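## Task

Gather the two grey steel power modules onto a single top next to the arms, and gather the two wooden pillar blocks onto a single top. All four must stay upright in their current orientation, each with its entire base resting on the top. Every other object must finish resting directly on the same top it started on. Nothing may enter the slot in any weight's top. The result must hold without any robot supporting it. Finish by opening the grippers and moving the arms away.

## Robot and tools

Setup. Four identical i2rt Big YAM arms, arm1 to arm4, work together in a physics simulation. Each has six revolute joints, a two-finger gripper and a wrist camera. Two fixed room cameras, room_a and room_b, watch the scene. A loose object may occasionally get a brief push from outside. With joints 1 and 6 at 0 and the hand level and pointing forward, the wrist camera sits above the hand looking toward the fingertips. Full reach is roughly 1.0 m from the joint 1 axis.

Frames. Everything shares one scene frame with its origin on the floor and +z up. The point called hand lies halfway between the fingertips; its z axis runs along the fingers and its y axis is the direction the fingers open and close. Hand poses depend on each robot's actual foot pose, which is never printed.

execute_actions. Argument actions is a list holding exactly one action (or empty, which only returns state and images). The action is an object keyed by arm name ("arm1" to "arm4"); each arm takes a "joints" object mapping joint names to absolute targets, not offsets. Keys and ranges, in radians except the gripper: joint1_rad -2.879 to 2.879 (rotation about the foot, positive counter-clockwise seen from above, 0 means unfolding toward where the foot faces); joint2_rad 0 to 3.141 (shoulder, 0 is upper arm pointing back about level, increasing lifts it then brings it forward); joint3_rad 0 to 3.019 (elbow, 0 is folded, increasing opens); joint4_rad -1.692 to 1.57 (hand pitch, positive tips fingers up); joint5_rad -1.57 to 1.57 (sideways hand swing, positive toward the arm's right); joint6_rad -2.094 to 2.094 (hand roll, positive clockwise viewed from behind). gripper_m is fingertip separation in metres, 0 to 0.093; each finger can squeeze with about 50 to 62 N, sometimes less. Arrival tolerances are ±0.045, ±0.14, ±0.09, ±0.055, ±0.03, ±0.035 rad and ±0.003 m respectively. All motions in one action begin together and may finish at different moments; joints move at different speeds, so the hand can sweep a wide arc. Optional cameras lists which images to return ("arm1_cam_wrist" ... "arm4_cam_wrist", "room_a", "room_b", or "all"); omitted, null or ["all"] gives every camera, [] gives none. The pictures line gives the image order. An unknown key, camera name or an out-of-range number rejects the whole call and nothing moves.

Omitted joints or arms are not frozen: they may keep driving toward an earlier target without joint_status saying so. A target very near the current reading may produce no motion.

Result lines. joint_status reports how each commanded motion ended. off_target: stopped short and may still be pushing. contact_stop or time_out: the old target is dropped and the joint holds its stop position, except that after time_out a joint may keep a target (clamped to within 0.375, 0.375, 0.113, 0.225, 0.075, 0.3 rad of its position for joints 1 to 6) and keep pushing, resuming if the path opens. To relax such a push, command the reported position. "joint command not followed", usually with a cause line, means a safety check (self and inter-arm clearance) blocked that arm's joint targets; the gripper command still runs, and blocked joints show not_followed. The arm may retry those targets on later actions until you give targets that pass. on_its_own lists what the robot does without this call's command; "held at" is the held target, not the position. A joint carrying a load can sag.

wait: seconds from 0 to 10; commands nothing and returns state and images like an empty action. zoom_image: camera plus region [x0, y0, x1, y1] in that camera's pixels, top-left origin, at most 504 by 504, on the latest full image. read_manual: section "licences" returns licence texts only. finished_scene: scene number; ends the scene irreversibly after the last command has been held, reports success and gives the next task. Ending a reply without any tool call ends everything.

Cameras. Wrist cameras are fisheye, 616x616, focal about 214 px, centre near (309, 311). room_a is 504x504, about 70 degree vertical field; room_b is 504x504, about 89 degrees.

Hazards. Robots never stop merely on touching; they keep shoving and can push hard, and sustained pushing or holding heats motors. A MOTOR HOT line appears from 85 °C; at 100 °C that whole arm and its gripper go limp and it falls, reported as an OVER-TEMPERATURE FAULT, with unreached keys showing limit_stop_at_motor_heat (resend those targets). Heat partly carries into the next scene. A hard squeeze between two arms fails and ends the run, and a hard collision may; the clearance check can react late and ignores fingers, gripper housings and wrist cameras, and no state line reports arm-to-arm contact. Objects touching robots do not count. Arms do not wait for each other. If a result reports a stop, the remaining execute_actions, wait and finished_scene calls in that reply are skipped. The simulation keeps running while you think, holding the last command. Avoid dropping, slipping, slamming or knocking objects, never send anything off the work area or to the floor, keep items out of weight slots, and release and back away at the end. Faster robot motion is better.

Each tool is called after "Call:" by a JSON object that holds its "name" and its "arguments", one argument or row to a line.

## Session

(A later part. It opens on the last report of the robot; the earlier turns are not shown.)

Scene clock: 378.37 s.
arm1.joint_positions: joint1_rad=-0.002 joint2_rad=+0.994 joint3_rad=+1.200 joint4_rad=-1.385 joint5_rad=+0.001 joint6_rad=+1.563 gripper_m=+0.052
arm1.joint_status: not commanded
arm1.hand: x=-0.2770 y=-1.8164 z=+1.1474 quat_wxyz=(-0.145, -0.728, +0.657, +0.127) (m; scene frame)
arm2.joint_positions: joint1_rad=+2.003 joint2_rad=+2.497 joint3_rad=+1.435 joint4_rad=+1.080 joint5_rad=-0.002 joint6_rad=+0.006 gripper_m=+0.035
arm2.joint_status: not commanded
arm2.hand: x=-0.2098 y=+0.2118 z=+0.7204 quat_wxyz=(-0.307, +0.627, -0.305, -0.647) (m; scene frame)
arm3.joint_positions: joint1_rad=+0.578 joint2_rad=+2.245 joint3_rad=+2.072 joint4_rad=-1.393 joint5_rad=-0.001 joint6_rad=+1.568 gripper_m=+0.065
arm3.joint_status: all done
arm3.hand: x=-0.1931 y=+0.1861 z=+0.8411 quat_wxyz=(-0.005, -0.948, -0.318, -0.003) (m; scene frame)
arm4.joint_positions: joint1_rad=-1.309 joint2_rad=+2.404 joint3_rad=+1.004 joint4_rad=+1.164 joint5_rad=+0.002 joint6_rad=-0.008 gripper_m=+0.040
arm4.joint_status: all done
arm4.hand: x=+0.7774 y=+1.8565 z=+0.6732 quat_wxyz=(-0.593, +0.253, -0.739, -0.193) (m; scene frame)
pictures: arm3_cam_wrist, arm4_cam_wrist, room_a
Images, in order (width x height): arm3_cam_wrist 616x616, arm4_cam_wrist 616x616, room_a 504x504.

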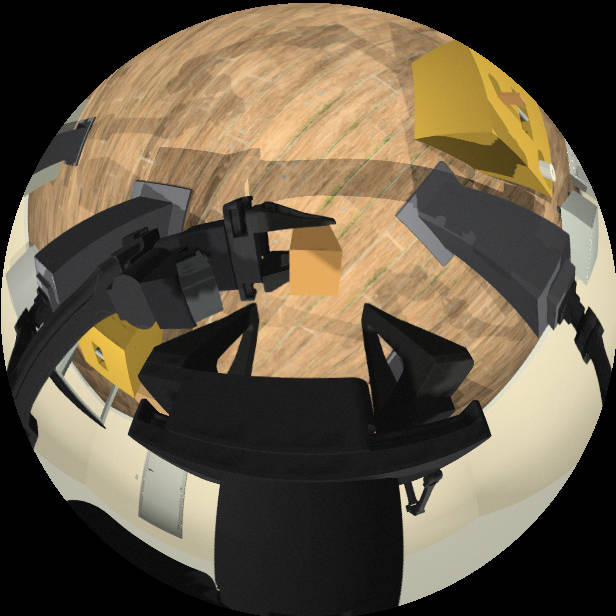

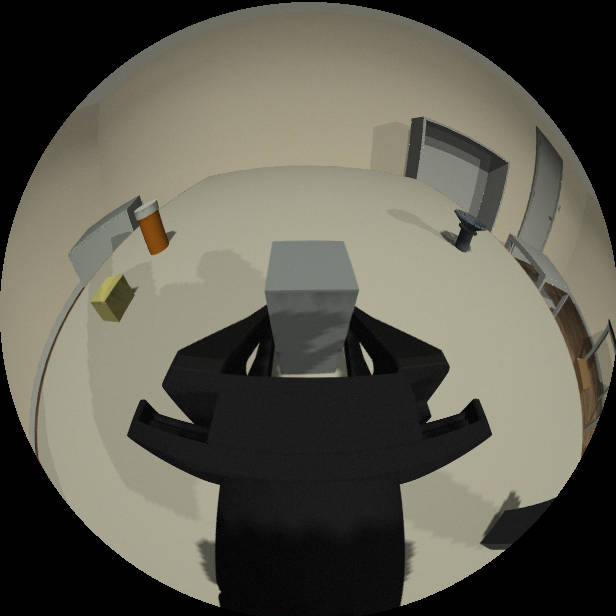

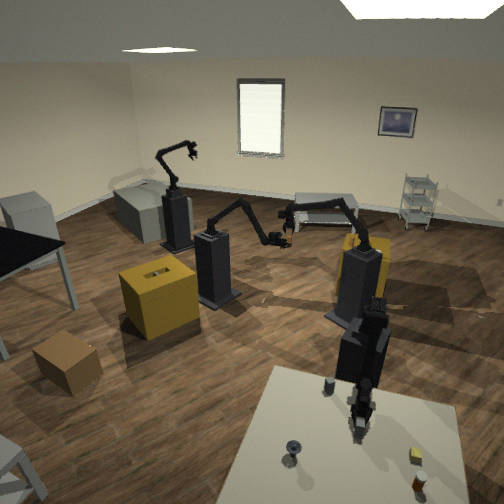

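Call:
{"name": "execute_actions", "arguments": {
  "actions": [
    {"arm3":{"joints":{"joint2_rad":2.28,"joint3_rad":1.985,"joint4_rad":-1.255,"gripper_m":0.058}},"arm4":{"joints":{"joint2_rad":2.428,"joint4_rad":1.22}}}
  ],
  "cameras": ["arm2_cam_wrist","arm3_cam_wrist","room_a"]
}}

Call:
{"name": "zoom_image", "arguments": {
  "camera": "room_a",
  "region": [290,330,430,470]
}}

Scene clock: 394.63 s.
arm1.joint_positions: joint1_rad=-0.002 joint2_rad=+0.994 joint3_rad=+1.200 joint4_rad=-1.385 joint5_rad=+0.001 joint6_rad=+1.563 gripper_m=+0.052
arm1.joint_status: not commanded
arm1.hand: x=-0.2770 y=-1.8164 z=+1.1474 quat_wxyz=(-0.145, -0.728, +0.657, +0.127) (m; scene frame)
arm2.joint_positions: joint1_rad=+2.003 joint2_rad=+2.497 joint3_rad=+1.435 joint4_rad=+1.080 joint5_rad=-0.002 joint6_rad=+0.006 gripper_m=+0.035
arm2.joint_status: not commanded
arm2.hand: x=-0.2098 y=+0.2118 z=+0.7204 quat_wxyz=(-0.307, +0.627, -0.305, -0.647) (m; scene frame)
arm3.joint_positions: joint1_rad=+0.578 joint2_rad=+2.282 joint3_rad=+1.985 joint4_rad=-1.272 joint5_rad=-0.001 joint6_rad=+1.568 gripper_m=+0.058
arm3.joint_status: all done
arm3.hand: x=-0.1945 y=+0.1880 z=+0.7839 quat_wxyz=(-0.003, -0.948, -0.318, -0.002) (m; scene frame)
arm4.joint_positions: joint1_rad=-1.309 joint2_rad=+2.417 joint3_rad=+1.004 joint4_rad=+1.194 joint5_rad=+0.002 joint6_rad=-0.008 gripper_m=+0.040
arm4.joint_status: all done
arm4.hand: x=+0.7765 y=+1.8558 z=+0.6726 quat_wxyz=(-0.600, +0.251, -0.734, -0.196) (m; scene frame)
pictures: arm2_cam_wrist, arm3_cam_wrist, room_a
Images, in order (width x height): arm2_cam_wrist 616x616, arm3_cam_wrist 616x616, room_a 504x504.

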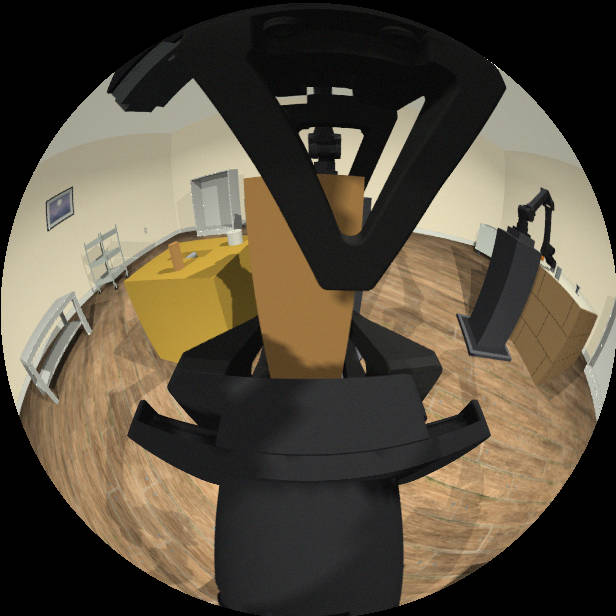

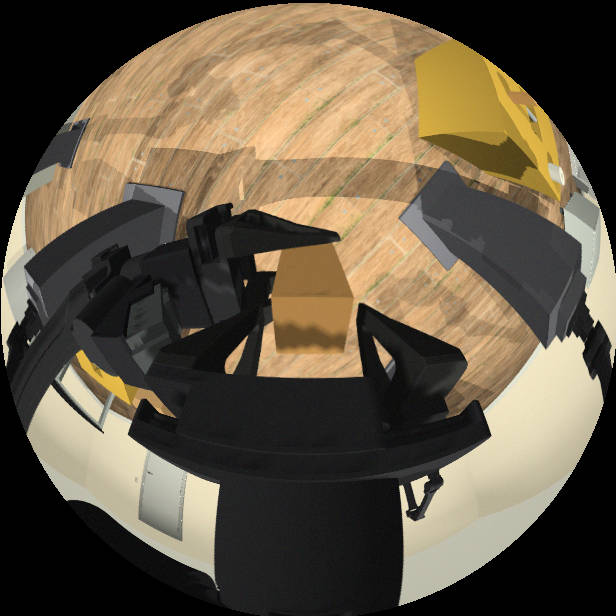

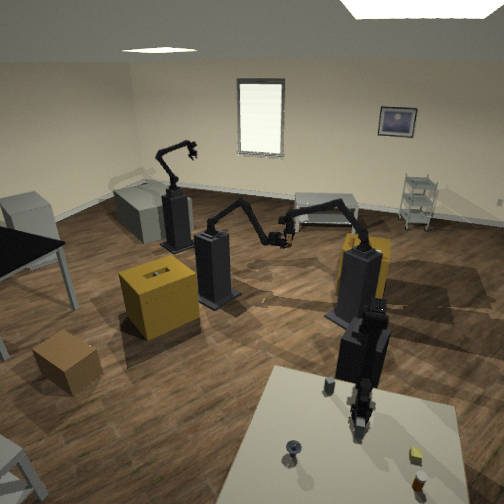

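Region (290, 330, 430, 470) of room_a's 504x504 image, scaled by 3.600, with more detail than that image has.

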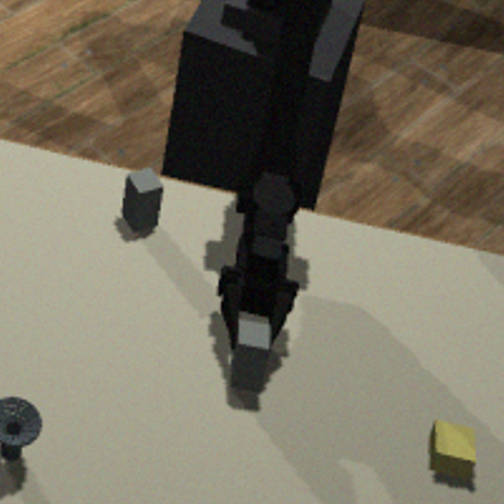

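Call:
{"name": "execute_actions", "arguments": {
  "actions": [
    {"arm3":{"joints":{"joint1_rad":0.556}},"arm4":{"joints":{"joint4_rad":1.145}}}
  ],
  "cameras": []
}}

Call:
{"name": "execute_actions", "arguments": {
  "actions": [
    {"arm3":{"joints":{"gripper_m":0.015}}}
  ],
  "cameras": ["arm2_cam_wrist","arm4_cam_wrist","room_a"]
}}

Call:
{"name": "zoom_image", "arguments": {
  "camera": "room_a",
  "region": [290,330,430,470]
}}

Scene clock: 405.27 s.
arm1.joint_positions: joint1_rad=-0.002 joint2_rad=+0.994 joint3_rad=+1.200 joint4_rad=-1.385 joint5_rad=+0.001 joint6_rad=+1.563 gripper_m=+0.052
arm1.joint_status: not commanded
arm1.hand: x=-0.2770 y=-1.8164 z=+1.1474 quat_wxyz=(-0.145, -0.728, +0.657, +0.127) (m; scene frame)
arm2.joint_positions: joint1_rad=+2.003 joint2_rad=+2.497 joint3_rad=+1.435 joint4_rad=+1.080 joint5_rad=-0.002 joint6_rad=+0.006 gripper_m=+0.035
arm2.joint_status: not commanded
arm2.hand: x=-0.2098 y=+0.2118 z=+0.7204 quat_wxyz=(-0.307, +0.627, -0.305, -0.647) (m; scene frame)
arm3.joint_positions: joint1_rad=+0.570 joint2_rad=+2.282 joint3_rad=+1.985 joint4_rad=-1.272 joint5_rad=-0.001 joint6_rad=+1.568 gripper_m=+0.058
arm3.joint_status: all done
arm3.hand: x=-0.1989 y=+0.1847 z=+0.7839 quat_wxyz=(-0.003, -0.949, -0.315, -0.002) (m; scene frame)
arm4.joint_positions: joint1_rad=-1.309 joint2_rad=+2.416 joint3_rad=+1.010 joint4_rad=+1.179 joint5_rad=+0.002 joint6_rad=-0.008 gripper_m=+0.040
arm4.joint_status: all done
arm4.hand: x=+0.7778 y=+1.8568 z=+0.6708 quat_wxyz=(-0.597, +0.252, -0.737, -0.194) (m; scene frame)
pictures: none
No camera images: the call's "cameras" was empty. Leave "cameras" out to get every camera's image.

Scene clock: 405.83 s.
arm1.joint_positions: joint1_rad=-0.002 joint2_rad=+0.994 joint3_rad=+1.200 joint4_rad=-1.385 joint5_rad=+0.001 joint6_rad=+1.563 gripper_m=+0.052
arm1.joint_status: not commanded
arm1.hand: x=-0.2770 y=-1.8164 z=+1.1474 quat_wxyz=(-0.145, -0.728, +0.657, +0.127) (m; scene frame)
arm2.joint_positions: joint1_rad=+2.003 joint2_rad=+2.497 joint3_rad=+1.435 joint4_rad=+1.081 joint5_rad=-0.002 joint6_rad=+0.006 gripper_m=+0.035
arm2.joint_status: not commanded
arm2.hand: x=-0.2100 y=+0.2120 z=+0.7209 quat_wxyz=(-0.307, +0.627, -0.305, -0.648) (m; scene frame)
arm3.joint_positions: joint1_rad=+0.570 joint2_rad=+2.282 joint3_rad=+1.985 joint4_rad=-1.269 joint5_rad=-0.001 joint6_rad=+1.570 gripper_m=+0.035
arm3.joint_status: gripper_m off_target (ended at +0.035, target +0.015)
arm3.hand: x=-0.1985 y=+0.1842 z=+0.7839 quat_wxyz=(-0.004, -0.949, -0.314, -0.003) (m; scene frame)
arm4.joint_positions: joint1_rad=-1.309 joint2_rad=+2.416 joint3_rad=+1.010 joint4_rad=+1.179 joint5_rad=+0.002 joint6_rad=-0.008 gripper_m=+0.040
arm4.joint_status: not commanded
arm4.hand: x=+0.7778 y=+1.8568 z=+0.6708 quat_wxyz=(-0.597, +0.252, -0.737, -0.194) (m; scene frame)
pictures: arm2_cam_wrist, arm4_cam_wrist, room_a
Images, in order (width x height): arm2_cam_wrist 616x616, arm4_cam_wrist 616x616, room_a 504x504.

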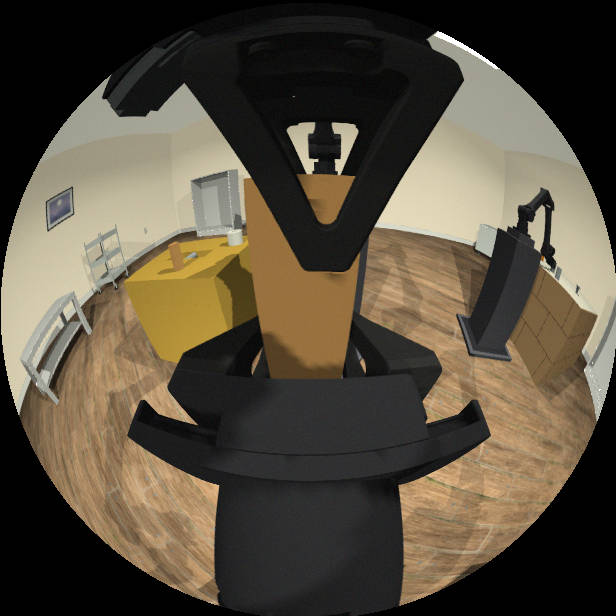

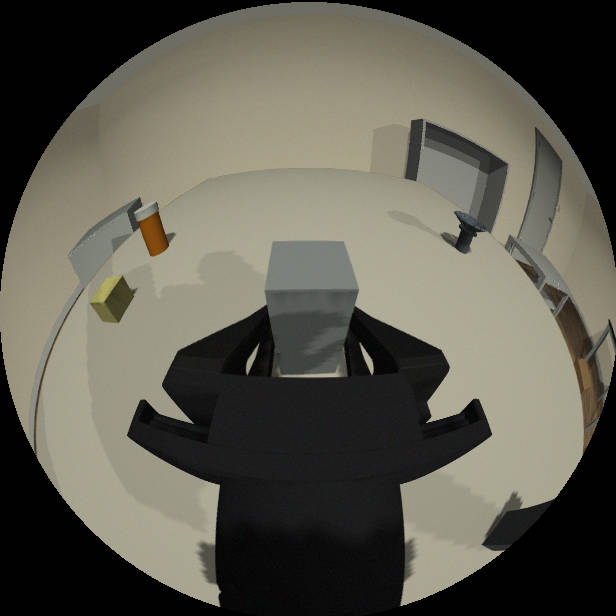

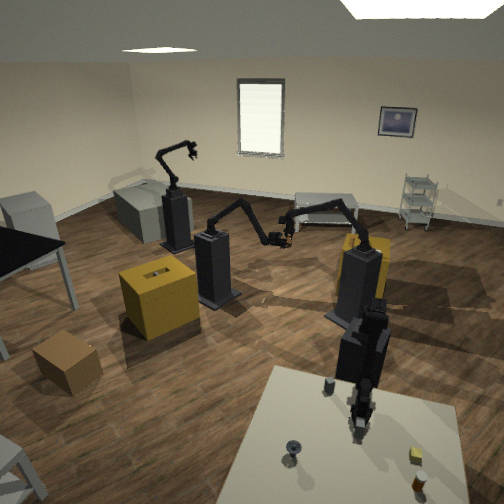

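Region (290, 330, 430, 470) of room_a's 504x504 image, scaled by 3.600, with more detail than that image has.

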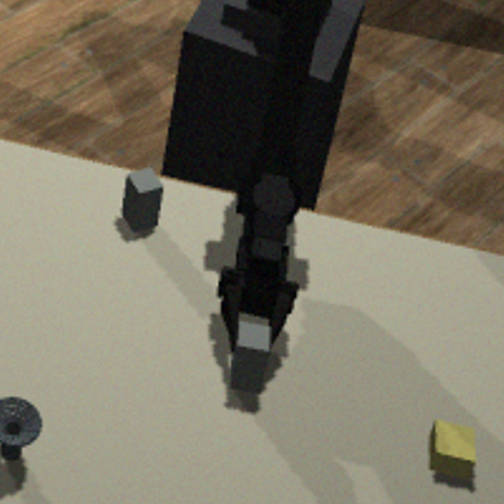

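Call:
{"name": "execute_actions", "arguments": {
  "actions": [
    {"arm2":{"joints":{"gripper_m":0.09}},"arm4":{"joints":{"joint2_rad":2.37,"joint4_rad":1.07}}}
  ],
  "cameras": ["room_a"]
}}

Call:
{"name": "zoom_image", "arguments": {
  "camera": "room_a",
  "region": [290,330,430,470]
}}

Scene clock: 414.13 s.
arm1.joint_positions: joint1_rad=-0.002 joint2_rad=+0.994 joint3_rad=+1.200 joint4_rad=-1.385 joint5_rad=+0.001 joint6_rad=+1.563 gripper_m=+0.052
arm1.joint_status: not commanded
arm1.hand: x=-0.2770 y=-1.8164 z=+1.1474 quat_wxyz=(-0.145, -0.728, +0.657, +0.127) (m; scene frame)
arm2.joint_positions: joint1_rad=+2.003 joint2_rad=+2.493 joint3_rad=+1.438 joint4_rad=+1.086 joint5_rad=-0.002 joint6_rad=+0.006 gripper_m=+0.090
arm2.joint_status: all done
arm2.hand: x=-0.2108 y=+0.2132 z=+0.7266 quat_wxyz=(-0.309, +0.623, -0.303, -0.652) (m; scene frame)
arm3.joint_positions: joint1_rad=+0.570 joint2_rad=+2.282 joint3_rad=+1.985 joint4_rad=-1.269 joint5_rad=-0.001 joint6_rad=+1.571 gripper_m=+0.035
arm3.joint_status: not commanded
arm3.hand: x=-0.1985 y=+0.1842 z=+0.7839 quat_wxyz=(-0.004, -0.950, -0.314, -0.003) (m; scene frame)
arm4.joint_positions: joint1_rad=-1.309 joint2_rad=+2.381 joint3_rad=+1.010 joint4_rad=+1.092 joint5_rad=+0.002 joint6_rad=-0.008 gripper_m=+0.040
arm4.joint_status: all done
arm4.hand: x=+0.7799 y=+1.8583 z=+0.6720 quat_wxyz=(-0.577, +0.258, -0.752, -0.188) (m; scene frame)
pictures: room_a
Images, in order (width x height): room_a 504x504.

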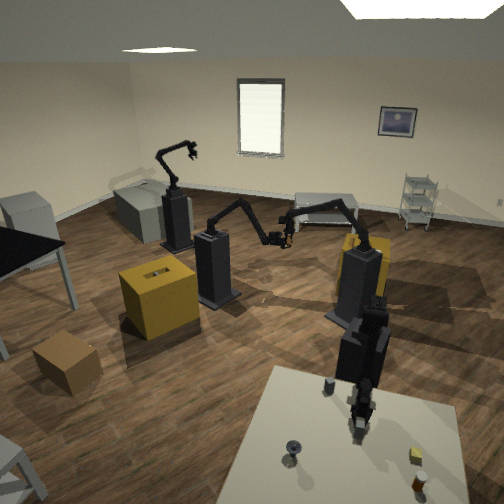

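Region (290, 330, 430, 470) of room_a's 504x504 image, scaled by 3.600, with more detail than that image has.

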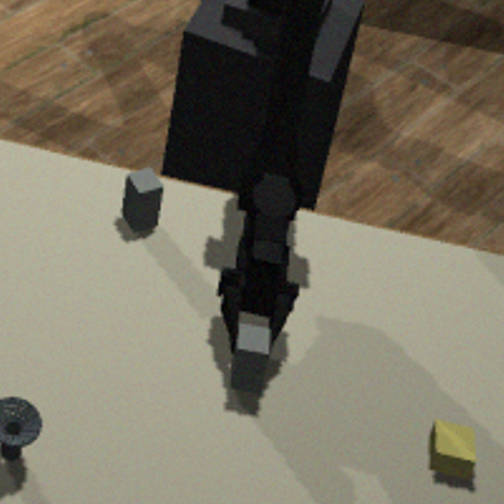

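Call:
{"name": "execute_actions", "arguments": {
  "actions": [
    {"arm3":{"joints":{"joint2_rad":2.05,"joint4_rad":-1.45}},"arm4":{"joints":{"joint4_rad":1.035}}}
  ],
  "cameras": ["room_a","arm3_cam_wrist"]
}}

Scene clock: 421.33 s.
arm1.joint_positions: joint1_rad=-0.002 joint2_rad=+0.994 joint3_rad=+1.200 joint4_rad=-1.385 joint5_rad=+0.001 joint6_rad=+1.563 gripper_m=+0.052
arm1.joint_status: not commanded
arm1.hand: x=-0.2770 y=-1.8164 z=+1.1474 quat_wxyz=(-0.145, -0.728, +0.657, +0.127) (m; scene frame)
arm2.joint_positions: joint1_rad=+2.003 joint2_rad=+2.493 joint3_rad=+1.438 joint4_rad=+1.086 joint5_rad=-0.002 joint6_rad=+0.006 gripper_m=+0.090
arm2.joint_status: not commanded
arm2.hand: x=-0.2108 y=+0.2132 z=+0.7266 quat_wxyz=(-0.309, +0.623, -0.303, -0.652) (m; scene frame)
arm3.joint_positions: joint1_rad=+0.570 joint2_rad=+2.059 joint3_rad=+1.968 joint4_rad=-1.435 joint5_rad=-0.001 joint6_rad=+1.571 gripper_m=+0.035
arm3.joint_status: all done
arm3.hand: x=-0.2204 y=+0.2133 z=+0.9216 quat_wxyz=(-0.024, -0.949, -0.313, -0.009) (m; scene frame)
arm4.joint_positions: joint1_rad=-1.309 joint2_rad=+2.371 joint3_rad=+1.010 joint4_rad=+1.063 joint5_rad=+0.002 joint6_rad=-0.008 gripper_m=+0.040
arm4.joint_status: all done
arm4.hand: x=+0.7802 y=+1.8586 z=+0.6718 quat_wxyz=(-0.570, +0.259, -0.757, -0.186) (m; scene frame)
pictures: arm3_cam_wrist, room_a
Images, in order (width x height): arm3_cam_wrist 616x616, room_a 504x504.

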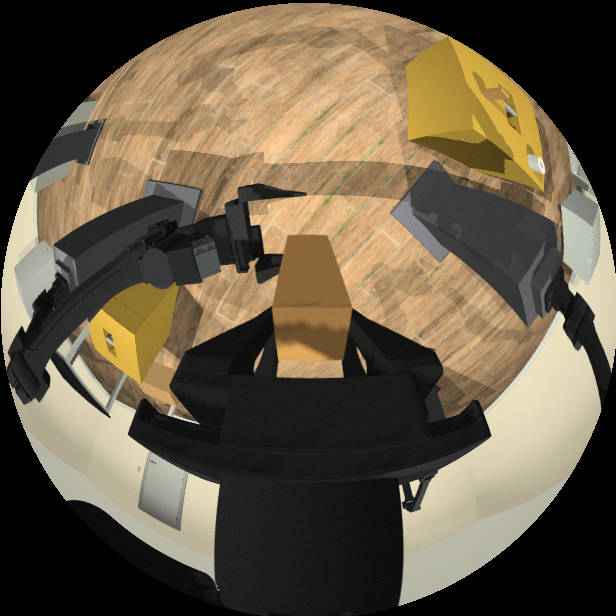

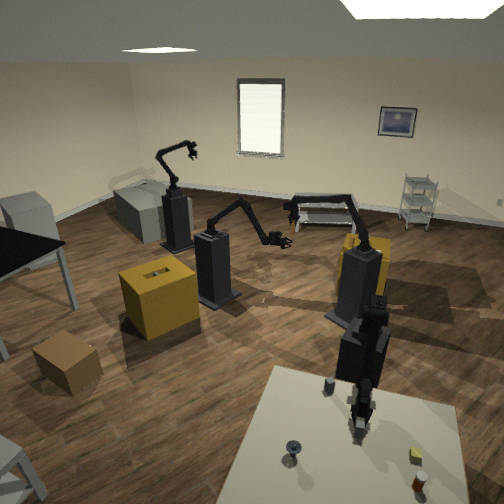

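Call:
{"name": "execute_actions", "arguments": {
  "actions": [
    {"arm3":{"joints":{"joint1_rad":-0.85,"joint2_rad":1.6,"joint3_rad":0.92,"joint4_rad":-0.88,"joint6_rad":1.0}},"arm4":{"joints":{"gripper_m":0.085}},"arm2":{"joints":{"joint2_rad":1.5,"joint3_rad":0.7,"joint4_rad":0.8}}}
  ],
  "cameras": ["room_b","arm3_cam_wrist","arm4_cam_wrist"]
}}

Scene clock: 433.73 s.
arm1.joint_positions: joint1_rad=-0.002 joint2_rad=+0.994 joint3_rad=+1.200 joint4_rad=-1.385 joint5_rad=+0.001 joint6_rad=+1.563 gripper_m=+0.052
arm1.joint_status: not commanded
arm1.hand: x=-0.2770 y=-1.8164 z=+1.1474 quat_wxyz=(-0.145, -0.728, +0.657, +0.127) (m; scene frame)
arm2.joint_positions: joint1_rad=+2.003 joint2_rad=+1.498 joint3_rad=+0.703 joint4_rad=+0.808 joint5_rad=-0.002 joint6_rad=+0.006 gripper_m=+0.090
arm2.joint_status: all done
arm2.hand: x=-0.0692 y=+0.0372 z=+0.9878 quat_wxyz=(-0.307, +0.628, -0.306, -0.646) (m; scene frame)
arm3.joint_positions: joint1_rad=-0.847 joint2_rad=+1.613 joint3_rad=+0.911 joint4_rad=-0.894 joint5_rad=+0.004 joint6_rad=+1.008 gripper_m=+0.035
arm3.joint_status: all done
arm3.hand: x=-0.8827 y=+0.4586 z=+0.7778 quat_wxyz=(+0.009, -0.994, +0.108, -0.009) (m; scene frame)
arm4.joint_positions: joint1_rad=-1.309 joint2_rad=+2.371 joint3_rad=+1.010 joint4_rad=+1.045 joint5_rad=+0.002 joint6_rad=-0.008 gripper_m=+0.085
arm4.joint_status: all done
arm4.hand: x=+0.7792 y=+1.8578 z=+0.6676 quat_wxyz=(-0.563, +0.261, -0.762, -0.183) (m; scene frame)
pictures: arm3_cam_wrist, arm4_cam_wrist, room_b
Images, in order (width x height): arm3_cam_wrist 616x616, arm4_cam_wrist 616x616, room_b 504x504.

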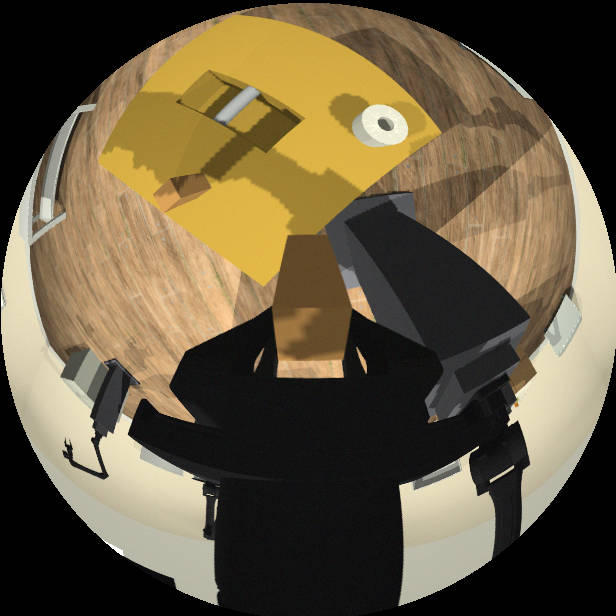

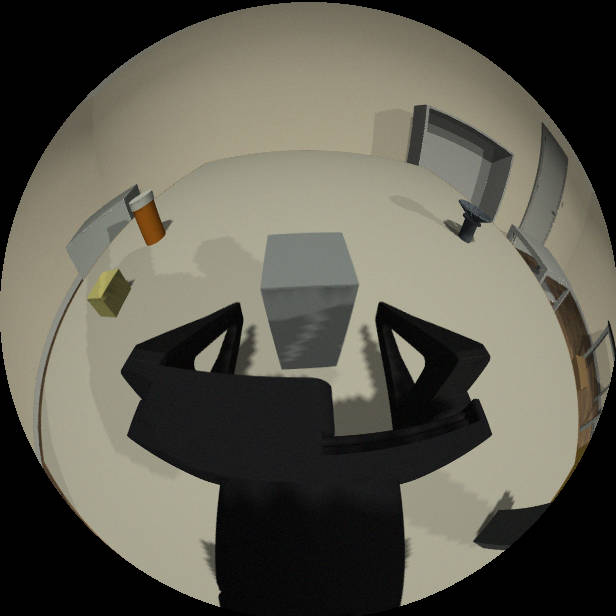

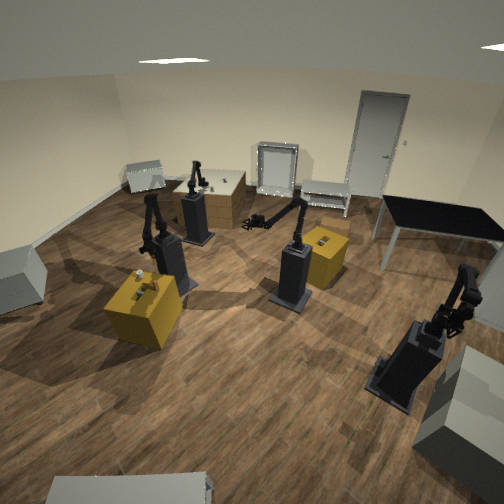

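Call:
{"name": "execute_actions", "arguments": {
  "actions": [
    {"arm3":{"joints":{"joint1_rad":-0.795,"joint2_rad":1.97,"joint3_rad":1.03,"joint4_rad":-0.58}},"arm4":{"joints":{"joint2_rad":2.0}}}
  ],
  "cameras": ["room_b","arm3_cam_wrist","arm4_cam_wrist"]
}}

Scene clock: 457.87 s.
arm1.joint_positions: joint1_rad=-0.002 joint2_rad=+0.994 joint3_rad=+1.200 joint4_rad=-1.385 joint5_rad=+0.001 joint6_rad=+1.563 gripper_m=+0.052
arm1.joint_status: not commanded
arm1.hand: x=-0.2770 y=-1.8164 z=+1.1474 quat_wxyz=(-0.145, -0.728, +0.657, +0.127) (m; scene frame)
arm2.joint_positions: joint1_rad=+2.003 joint2_rad=+1.498 joint3_rad=+0.703 joint4_rad=+0.808 joint5_rad=-0.002 joint6_rad=+0.006 gripper_m=+0.090
arm2.joint_status: not commanded
arm2.hand: x=-0.0692 y=+0.0372 z=+0.9878 quat_wxyz=(-0.307, +0.628, -0.306, -0.646) (m; scene frame)
arm3.joint_positions: joint1_rad=-0.803 joint2_rad=+1.986 joint3_rad=+1.011 joint4_rad=-0.597 joint5_rad=+0.003 joint6_rad=+1.007 gripper_m=+0.035
arm3.joint_status: all done
arm3.hand: x=-0.9097 y=+0.4019 z=+0.6519 quat_wxyz=(+0.000, -0.996, +0.086, -0.002) (m; scene frame)
arm4.joint_positions: joint1_rad=-1.309 joint2_rad=+1.994 joint3_rad=+1.008 joint4_rad=+1.036 joint5_rad=+0.002 joint6_rad=-0.008 gripper_m=+0.085
arm4.joint_status: all done
arm4.hand: x=+0.8089 y=+1.8824 z=+0.9145 quat_wxyz=(-0.693, +0.222, -0.647, -0.227) (m; scene frame)
pictures: arm3_cam_wrist, arm4_cam_wrist, room_b
Images, in order (width x height): arm3_cam_wrist 616x616, arm4_cam_wrist 616x616, room_b 504x504.

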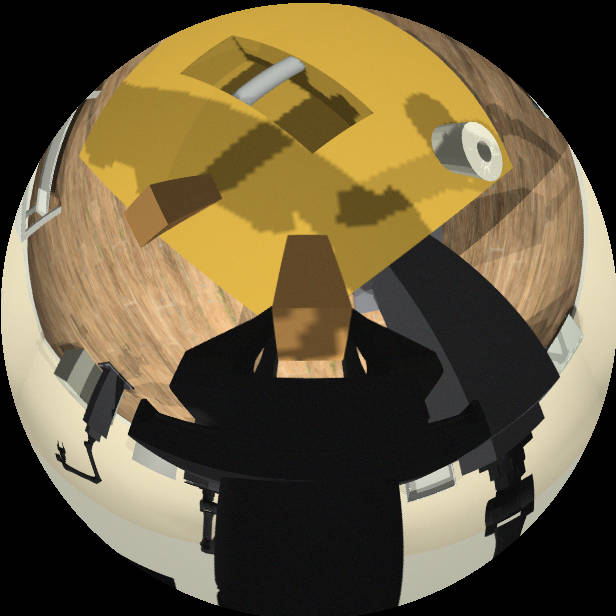

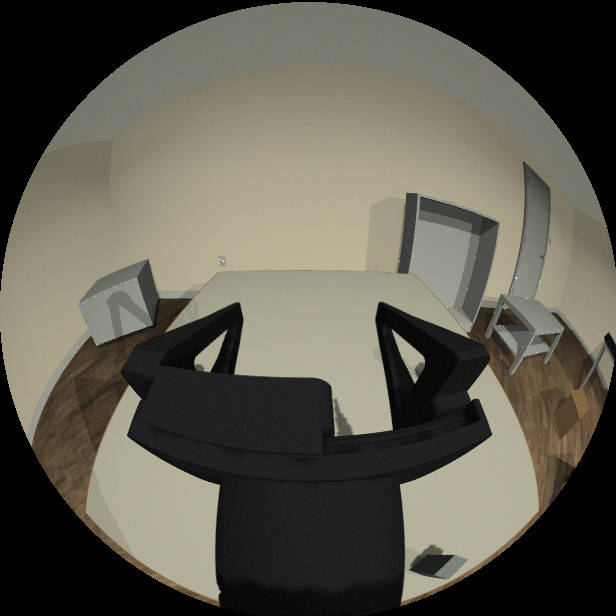

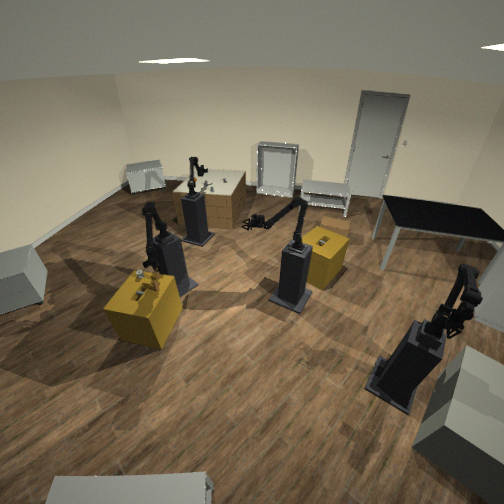

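Call:
{"name": "execute_actions", "arguments": {
  "actions": [
    {"arm3":{"joints":{"joint2_rad":2.04,"joint4_rad":-0.51}},"arm4":{"joints":{"joint2_rad":1.0,"joint3_rad":0.9,"joint4_rad":0}}}
  ],
  "cameras": ["room_a","arm3_cam_wrist"]
}}

Scene clock: 467.73 s.
arm1.joint_positions: joint1_rad=-0.002 joint2_rad=+0.994 joint3_rad=+1.200 joint4_rad=-1.385 joint5_rad=+0.001 joint6_rad=+1.563 gripper_m=+0.052
arm1.joint_status: not commanded
arm1.hand: x=-0.2770 y=-1.8164 z=+1.1474 quat_wxyz=(-0.145, -0.728, +0.657, +0.127) (m; scene frame)
arm2.joint_positions: joint1_rad=+2.003 joint2_rad=+1.498 joint3_rad=+0.703 joint4_rad=+0.808 joint5_rad=-0.002 joint6_rad=+0.006 gripper_m=+0.090
arm2.joint_status: not commanded
arm2.hand: x=-0.0692 y=+0.0372 z=+0.9878 quat_wxyz=(-0.307, +0.628, -0.306, -0.646) (m; scene frame)
arm3.joint_positions: joint1_rad=-0.803 joint2_rad=+2.045 joint3_rad=+1.011 joint4_rad=-0.528 joint5_rad=+0.003 joint6_rad=+1.007 gripper_m=+0.035
arm3.joint_status: all done
arm3.hand: x=-0.9109 y=+0.4004 z=+0.6267 quat_wxyz=(-0.004, -0.996, +0.086, +0.001) (m; scene frame)
arm4.joint_positions: joint1_rad=-1.309 joint2_rad=+1.000 joint3_rad=+0.878 joint4_rad=+0.010 joint5_rad=+0.002 joint6_rad=-0.008 gripper_m=+0.085
arm4.joint_status: all done
arm4.hand: x=+0.6473 y=+1.7621 z=+1.1823 quat_wxyz=(-0.638, +0.240, -0.701, -0.208) (m; scene frame)
pictures: arm3_cam_wrist, room_a
Images, in order (width x height): arm3_cam_wrist 616x616, room_a 504x504.

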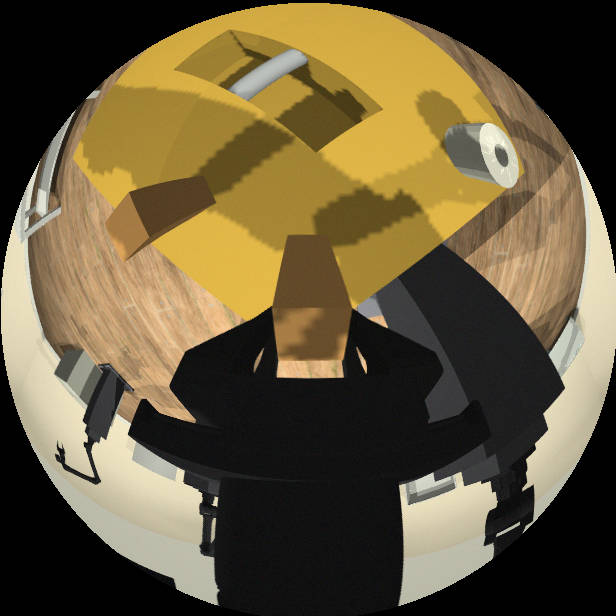

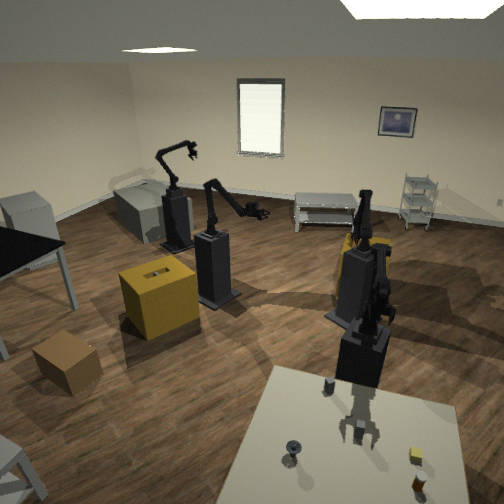

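Shadow nearly meets; a little lower.

Call:
{"name": "execute_actions", "arguments": {
  "actions": [
    {"arm3":{"joints":{"joint2_rad":2.08,"joint4_rad":-0.485}}}
  ],
  "cameras": ["arm3_cam_wrist"]
}}

Scene clock: 484.27 s.
arm1.joint_positions: joint1_rad=-0.002 joint2_rad=+0.994 joint3_rad=+1.200 joint4_rad=-1.385 joint5_rad=+0.001 joint6_rad=+1.563 gripper_m=+0.052
arm1.joint_status: not commanded
arm1.hand: x=-0.2770 y=-1.8164 z=+1.1474 quat_wxyz=(-0.145, -0.728, +0.657, +0.127) (m; scene frame)
arm2.joint_positions: joint1_rad=+2.003 joint2_rad=+1.498 joint3_rad=+0.703 joint4_rad=+0.808 joint5_rad=-0.002 joint6_rad=+0.006 gripper_m=+0.090
arm2.joint_status: not commanded
arm2.hand: x=-0.0692 y=+0.0372 z=+0.9878 quat_wxyz=(-0.307, +0.628, -0.306, -0.646) (m; scene frame)
arm3.joint_positions: joint1_rad=-0.803 joint2_rad=+2.081 joint3_rad=+1.011 joint4_rad=-0.503 joint5_rad=+0.003 joint6_rad=+1.007 gripper_m=+0.035
arm3.joint_status: all done
arm3.hand: x=-0.9084 y=+0.4030 z=+0.6115 quat_wxyz=(+0.000, -0.996, +0.086, -0.002) (m; scene frame)
arm4.joint_positions: joint1_rad=-1.309 joint2_rad=+1.000 joint3_rad=+0.878 joint4_rad=+0.010 joint5_rad=+0.002 joint6_rad=-0.008 gripper_m=+0.085
arm4.joint_status: not commanded
arm4.hand: x=+0.6473 y=+1.7621 z=+1.1823 quat_wxyz=(-0.638, +0.240, -0.701, -0.208) (m; scene frame)
pictures: arm3_cam_wrist
Images, in order (width x height): arm3_cam_wrist 616x616.

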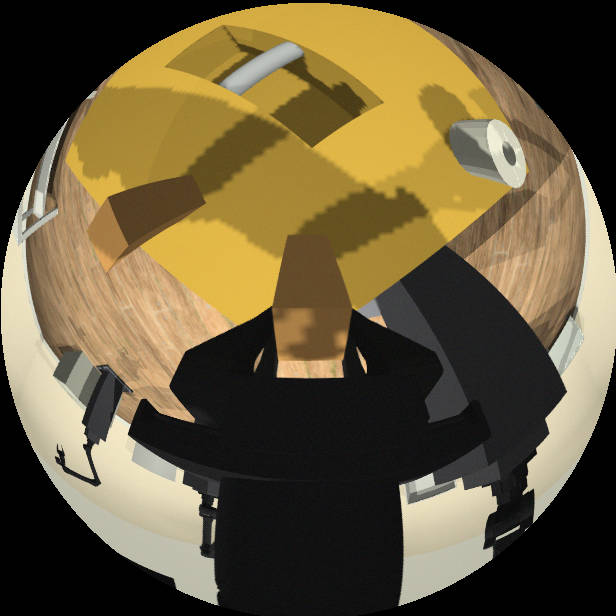

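Call:
{"name": "execute_actions", "arguments": {
  "actions": [
    {"arm3":{"joints":{"joint2_rad":2.108,"joint4_rad":-0.46}}}
  ],
  "cameras": ["arm3_cam_wrist"]
}}

Scene clock: 494.10 s.
arm1.joint_positions: joint1_rad=-0.002 joint2_rad=+0.994 joint3_rad=+1.200 joint4_rad=-1.385 joint5_rad=+0.001 joint6_rad=+1.563 gripper_m=+0.052
arm1.joint_status: not commanded
arm1.hand: x=-0.2770 y=-1.8164 z=+1.1474 quat_wxyz=(-0.145, -0.728, +0.657, +0.127) (m; scene frame)
arm2.joint_positions: joint1_rad=+2.003 joint2_rad=+1.498 joint3_rad=+0.703 joint4_rad=+0.808 joint5_rad=-0.002 joint6_rad=+0.006 gripper_m=+0.090
arm2.joint_status: not commanded
arm2.hand: x=-0.0692 y=+0.0372 z=+0.9878 quat_wxyz=(-0.307, +0.628, -0.306, -0.646) (m; scene frame)
arm3.joint_positions: joint1_rad=-0.803 joint2_rad=+2.099 joint3_rad=+1.012 joint4_rad=-0.477 joint5_rad=+0.002 joint6_rad=+1.007 gripper_m=+0.035
arm3.joint_status: all done
arm3.hand: x=-0.9093 y=+0.4016 z=+0.6040 quat_wxyz=(-0.004, -0.996, +0.086, +0.000) (m; scene frame)
arm4.joint_positions: joint1_rad=-1.309 joint2_rad=+1.000 joint3_rad=+0.878 joint4_rad=+0.010 joint5_rad=+0.002 joint6_rad=-0.008 gripper_m=+0.085
arm4.joint_status: not commanded
arm4.hand: x=+0.6473 y=+1.7621 z=+1.1823 quat_wxyz=(-0.638, +0.240, -0.701, -0.208) (m; scene frame)
pictures: arm3_cam_wrist
Images, in order (width x height): arm3_cam_wrist 616x616.

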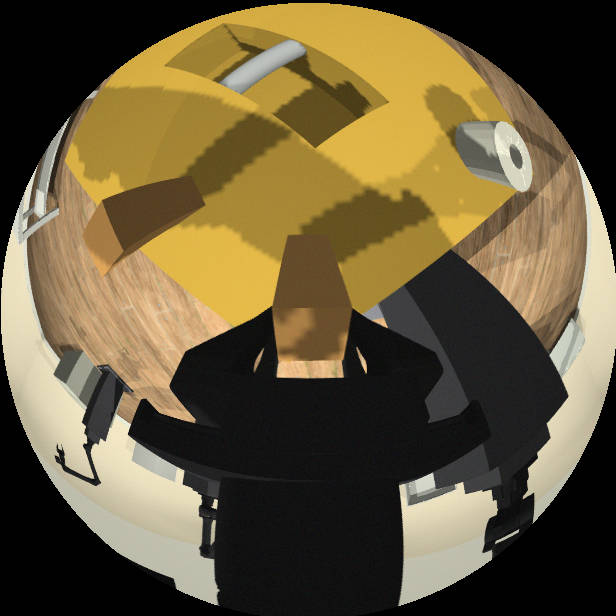

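Contact. Release and lift.

Call:
{"name": "execute_actions", "arguments": {
  "actions": [
    {"arm3":{"joints":{"gripper_m":0.075}}}
  ],
  "cameras": []
}}

Call:
{"name": "execute_actions", "arguments": {
  "actions": [
    {"arm3":{"joints":{"joint2_rad":1.7,"joint4_rad":-0.8}}}
  ],
  "cameras": ["arm3_cam_wrist","room_a","room_b"]
}}

Call:
{"name": "zoom_image", "arguments": {
  "camera": "room_a",
  "region": [260,350,460,504]
}}

Scene clock: 501.70 s.
arm1.joint_positions: joint1_rad=-0.002 joint2_rad=+0.994 joint3_rad=+1.200 joint4_rad=-1.385 joint5_rad=+0.001 joint6_rad=+1.563 gripper_m=+0.052
arm1.joint_status: not commanded
arm1.hand: x=-0.2770 y=-1.8164 z=+1.1474 quat_wxyz=(-0.145, -0.728, +0.657, +0.127) (m; scene frame)
arm2.joint_positions: joint1_rad=+2.003 joint2_rad=+1.498 joint3_rad=+0.703 joint4_rad=+0.808 joint5_rad=-0.002 joint6_rad=+0.006 gripper_m=+0.090
arm2.joint_status: not commanded
arm2.hand: x=-0.0692 y=+0.0372 z=+0.9878 quat_wxyz=(-0.307, +0.628, -0.306, -0.646) (m; scene frame)
arm3.joint_positions: joint1_rad=-0.803 joint2_rad=+2.099 joint3_rad=+1.012 joint4_rad=-0.476 joint5_rad=+0.002 joint6_rad=+1.007 gripper_m=+0.075
arm3.joint_status: all done
arm3.hand: x=-0.9092 y=+0.4017 z=+0.6037 quat_wxyz=(-0.004, -0.996, +0.086, +0.000) (m; scene frame)
arm4.joint_positions: joint1_rad=-1.309 joint2_rad=+1.000 joint3_rad=+0.878 joint4_rad=+0.010 joint5_rad=+0.002 joint6_rad=-0.008 gripper_m=+0.085
arm4.joint_status: not commanded
arm4.hand: x=+0.6473 y=+1.7621 z=+1.1823 quat_wxyz=(-0.638, +0.240, -0.701, -0.208) (m; scene frame)
pictures: none
No camera images: the call's "cameras" was empty. Leave "cameras" out to get every camera's image.

Scene clock: 503.00 s.
arm1.joint_positions: joint1_rad=-0.002 joint2_rad=+0.994 joint3_rad=+1.200 joint4_rad=-1.385 joint5_rad=+0.001 joint6_rad=+1.563 gripper_m=+0.052
arm1.joint_status: not commanded
arm1.hand: x=-0.2770 y=-1.8164 z=+1.1474 quat_wxyz=(-0.145, -0.728, +0.657, +0.127) (m; scene frame)
arm2.joint_positions: joint1_rad=+2.003 joint2_rad=+1.498 joint3_rad=+0.703 joint4_rad=+0.808 joint5_rad=-0.002 joint6_rad=+0.006 gripper_m=+0.090
arm2.joint_status: not commanded
arm2.hand: x=-0.0692 y=+0.0372 z=+0.9878 quat_wxyz=(-0.307, +0.628, -0.306, -0.646) (m; scene frame)
arm3.joint_positions: joint1_rad=-0.803 joint2_rad=+1.693 joint3_rad=+1.012 joint4_rad=-0.784 joint5_rad=+0.002 joint6_rad=+1.007 gripper_m=+0.075
arm3.joint_status: all done
arm3.hand: x=-0.9151 y=+0.3968 z=+0.7776 quat_wxyz=(-0.043, -0.995, +0.086, +0.030) (m; scene frame)
arm4.joint_positions: joint1_rad=-1.309 joint2_rad=+1.000 joint3_rad=+0.878 joint4_rad=+0.010 joint5_rad=+0.002 joint6_rad=-0.008 gripper_m=+0.085
arm4.joint_status: not commanded
arm4.hand: x=+0.6473 y=+1.7621 z=+1.1823 quat_wxyz=(-0.638, +0.240, -0.701, -0.208) (m; scene frame)
pictures: arm3_cam_wrist, room_a, room_b
Images, in order (width x height): arm3_cam_wrist 616x616, room_a 504x504, room_b 504x504.

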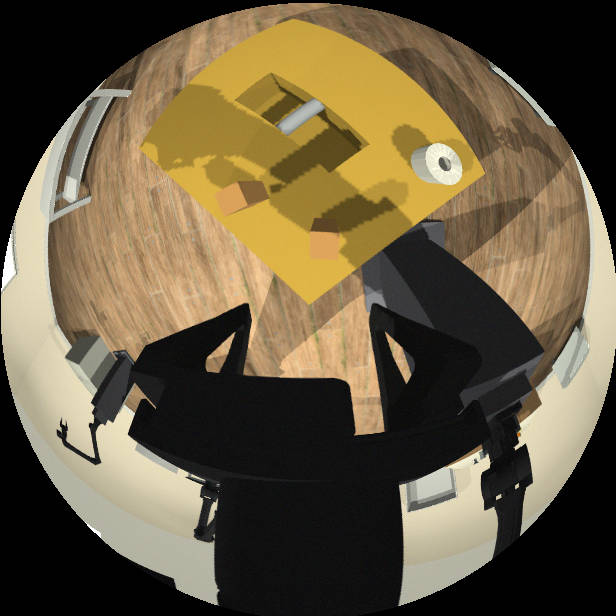

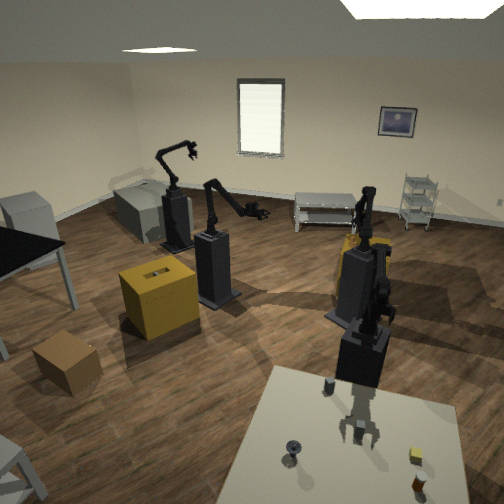

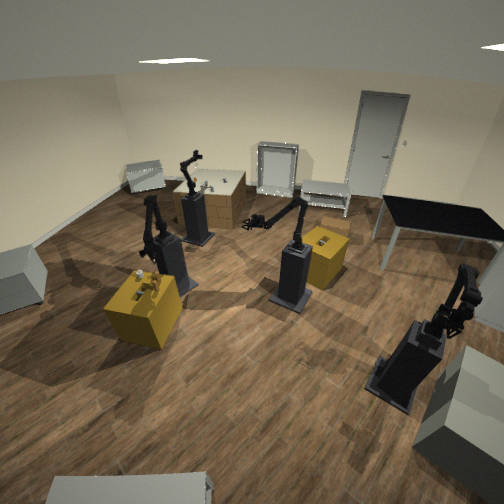

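Region (260, 350, 460, 504) of room_a's 504x504 image, scaled by 2.520, with more detail than that image has; it fills the top 388 rows of this view, and the rest is white.

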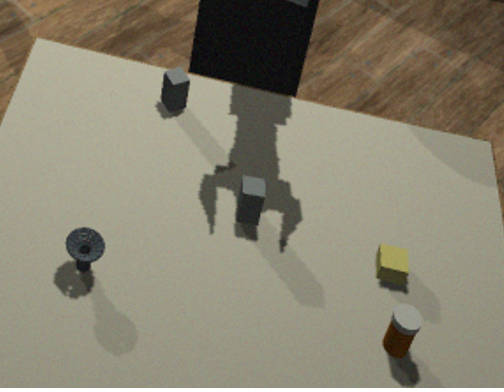

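Call:
{"name": "finished_scene", "arguments": {
  "scene": 2
}}

The scene is finished: the task was done.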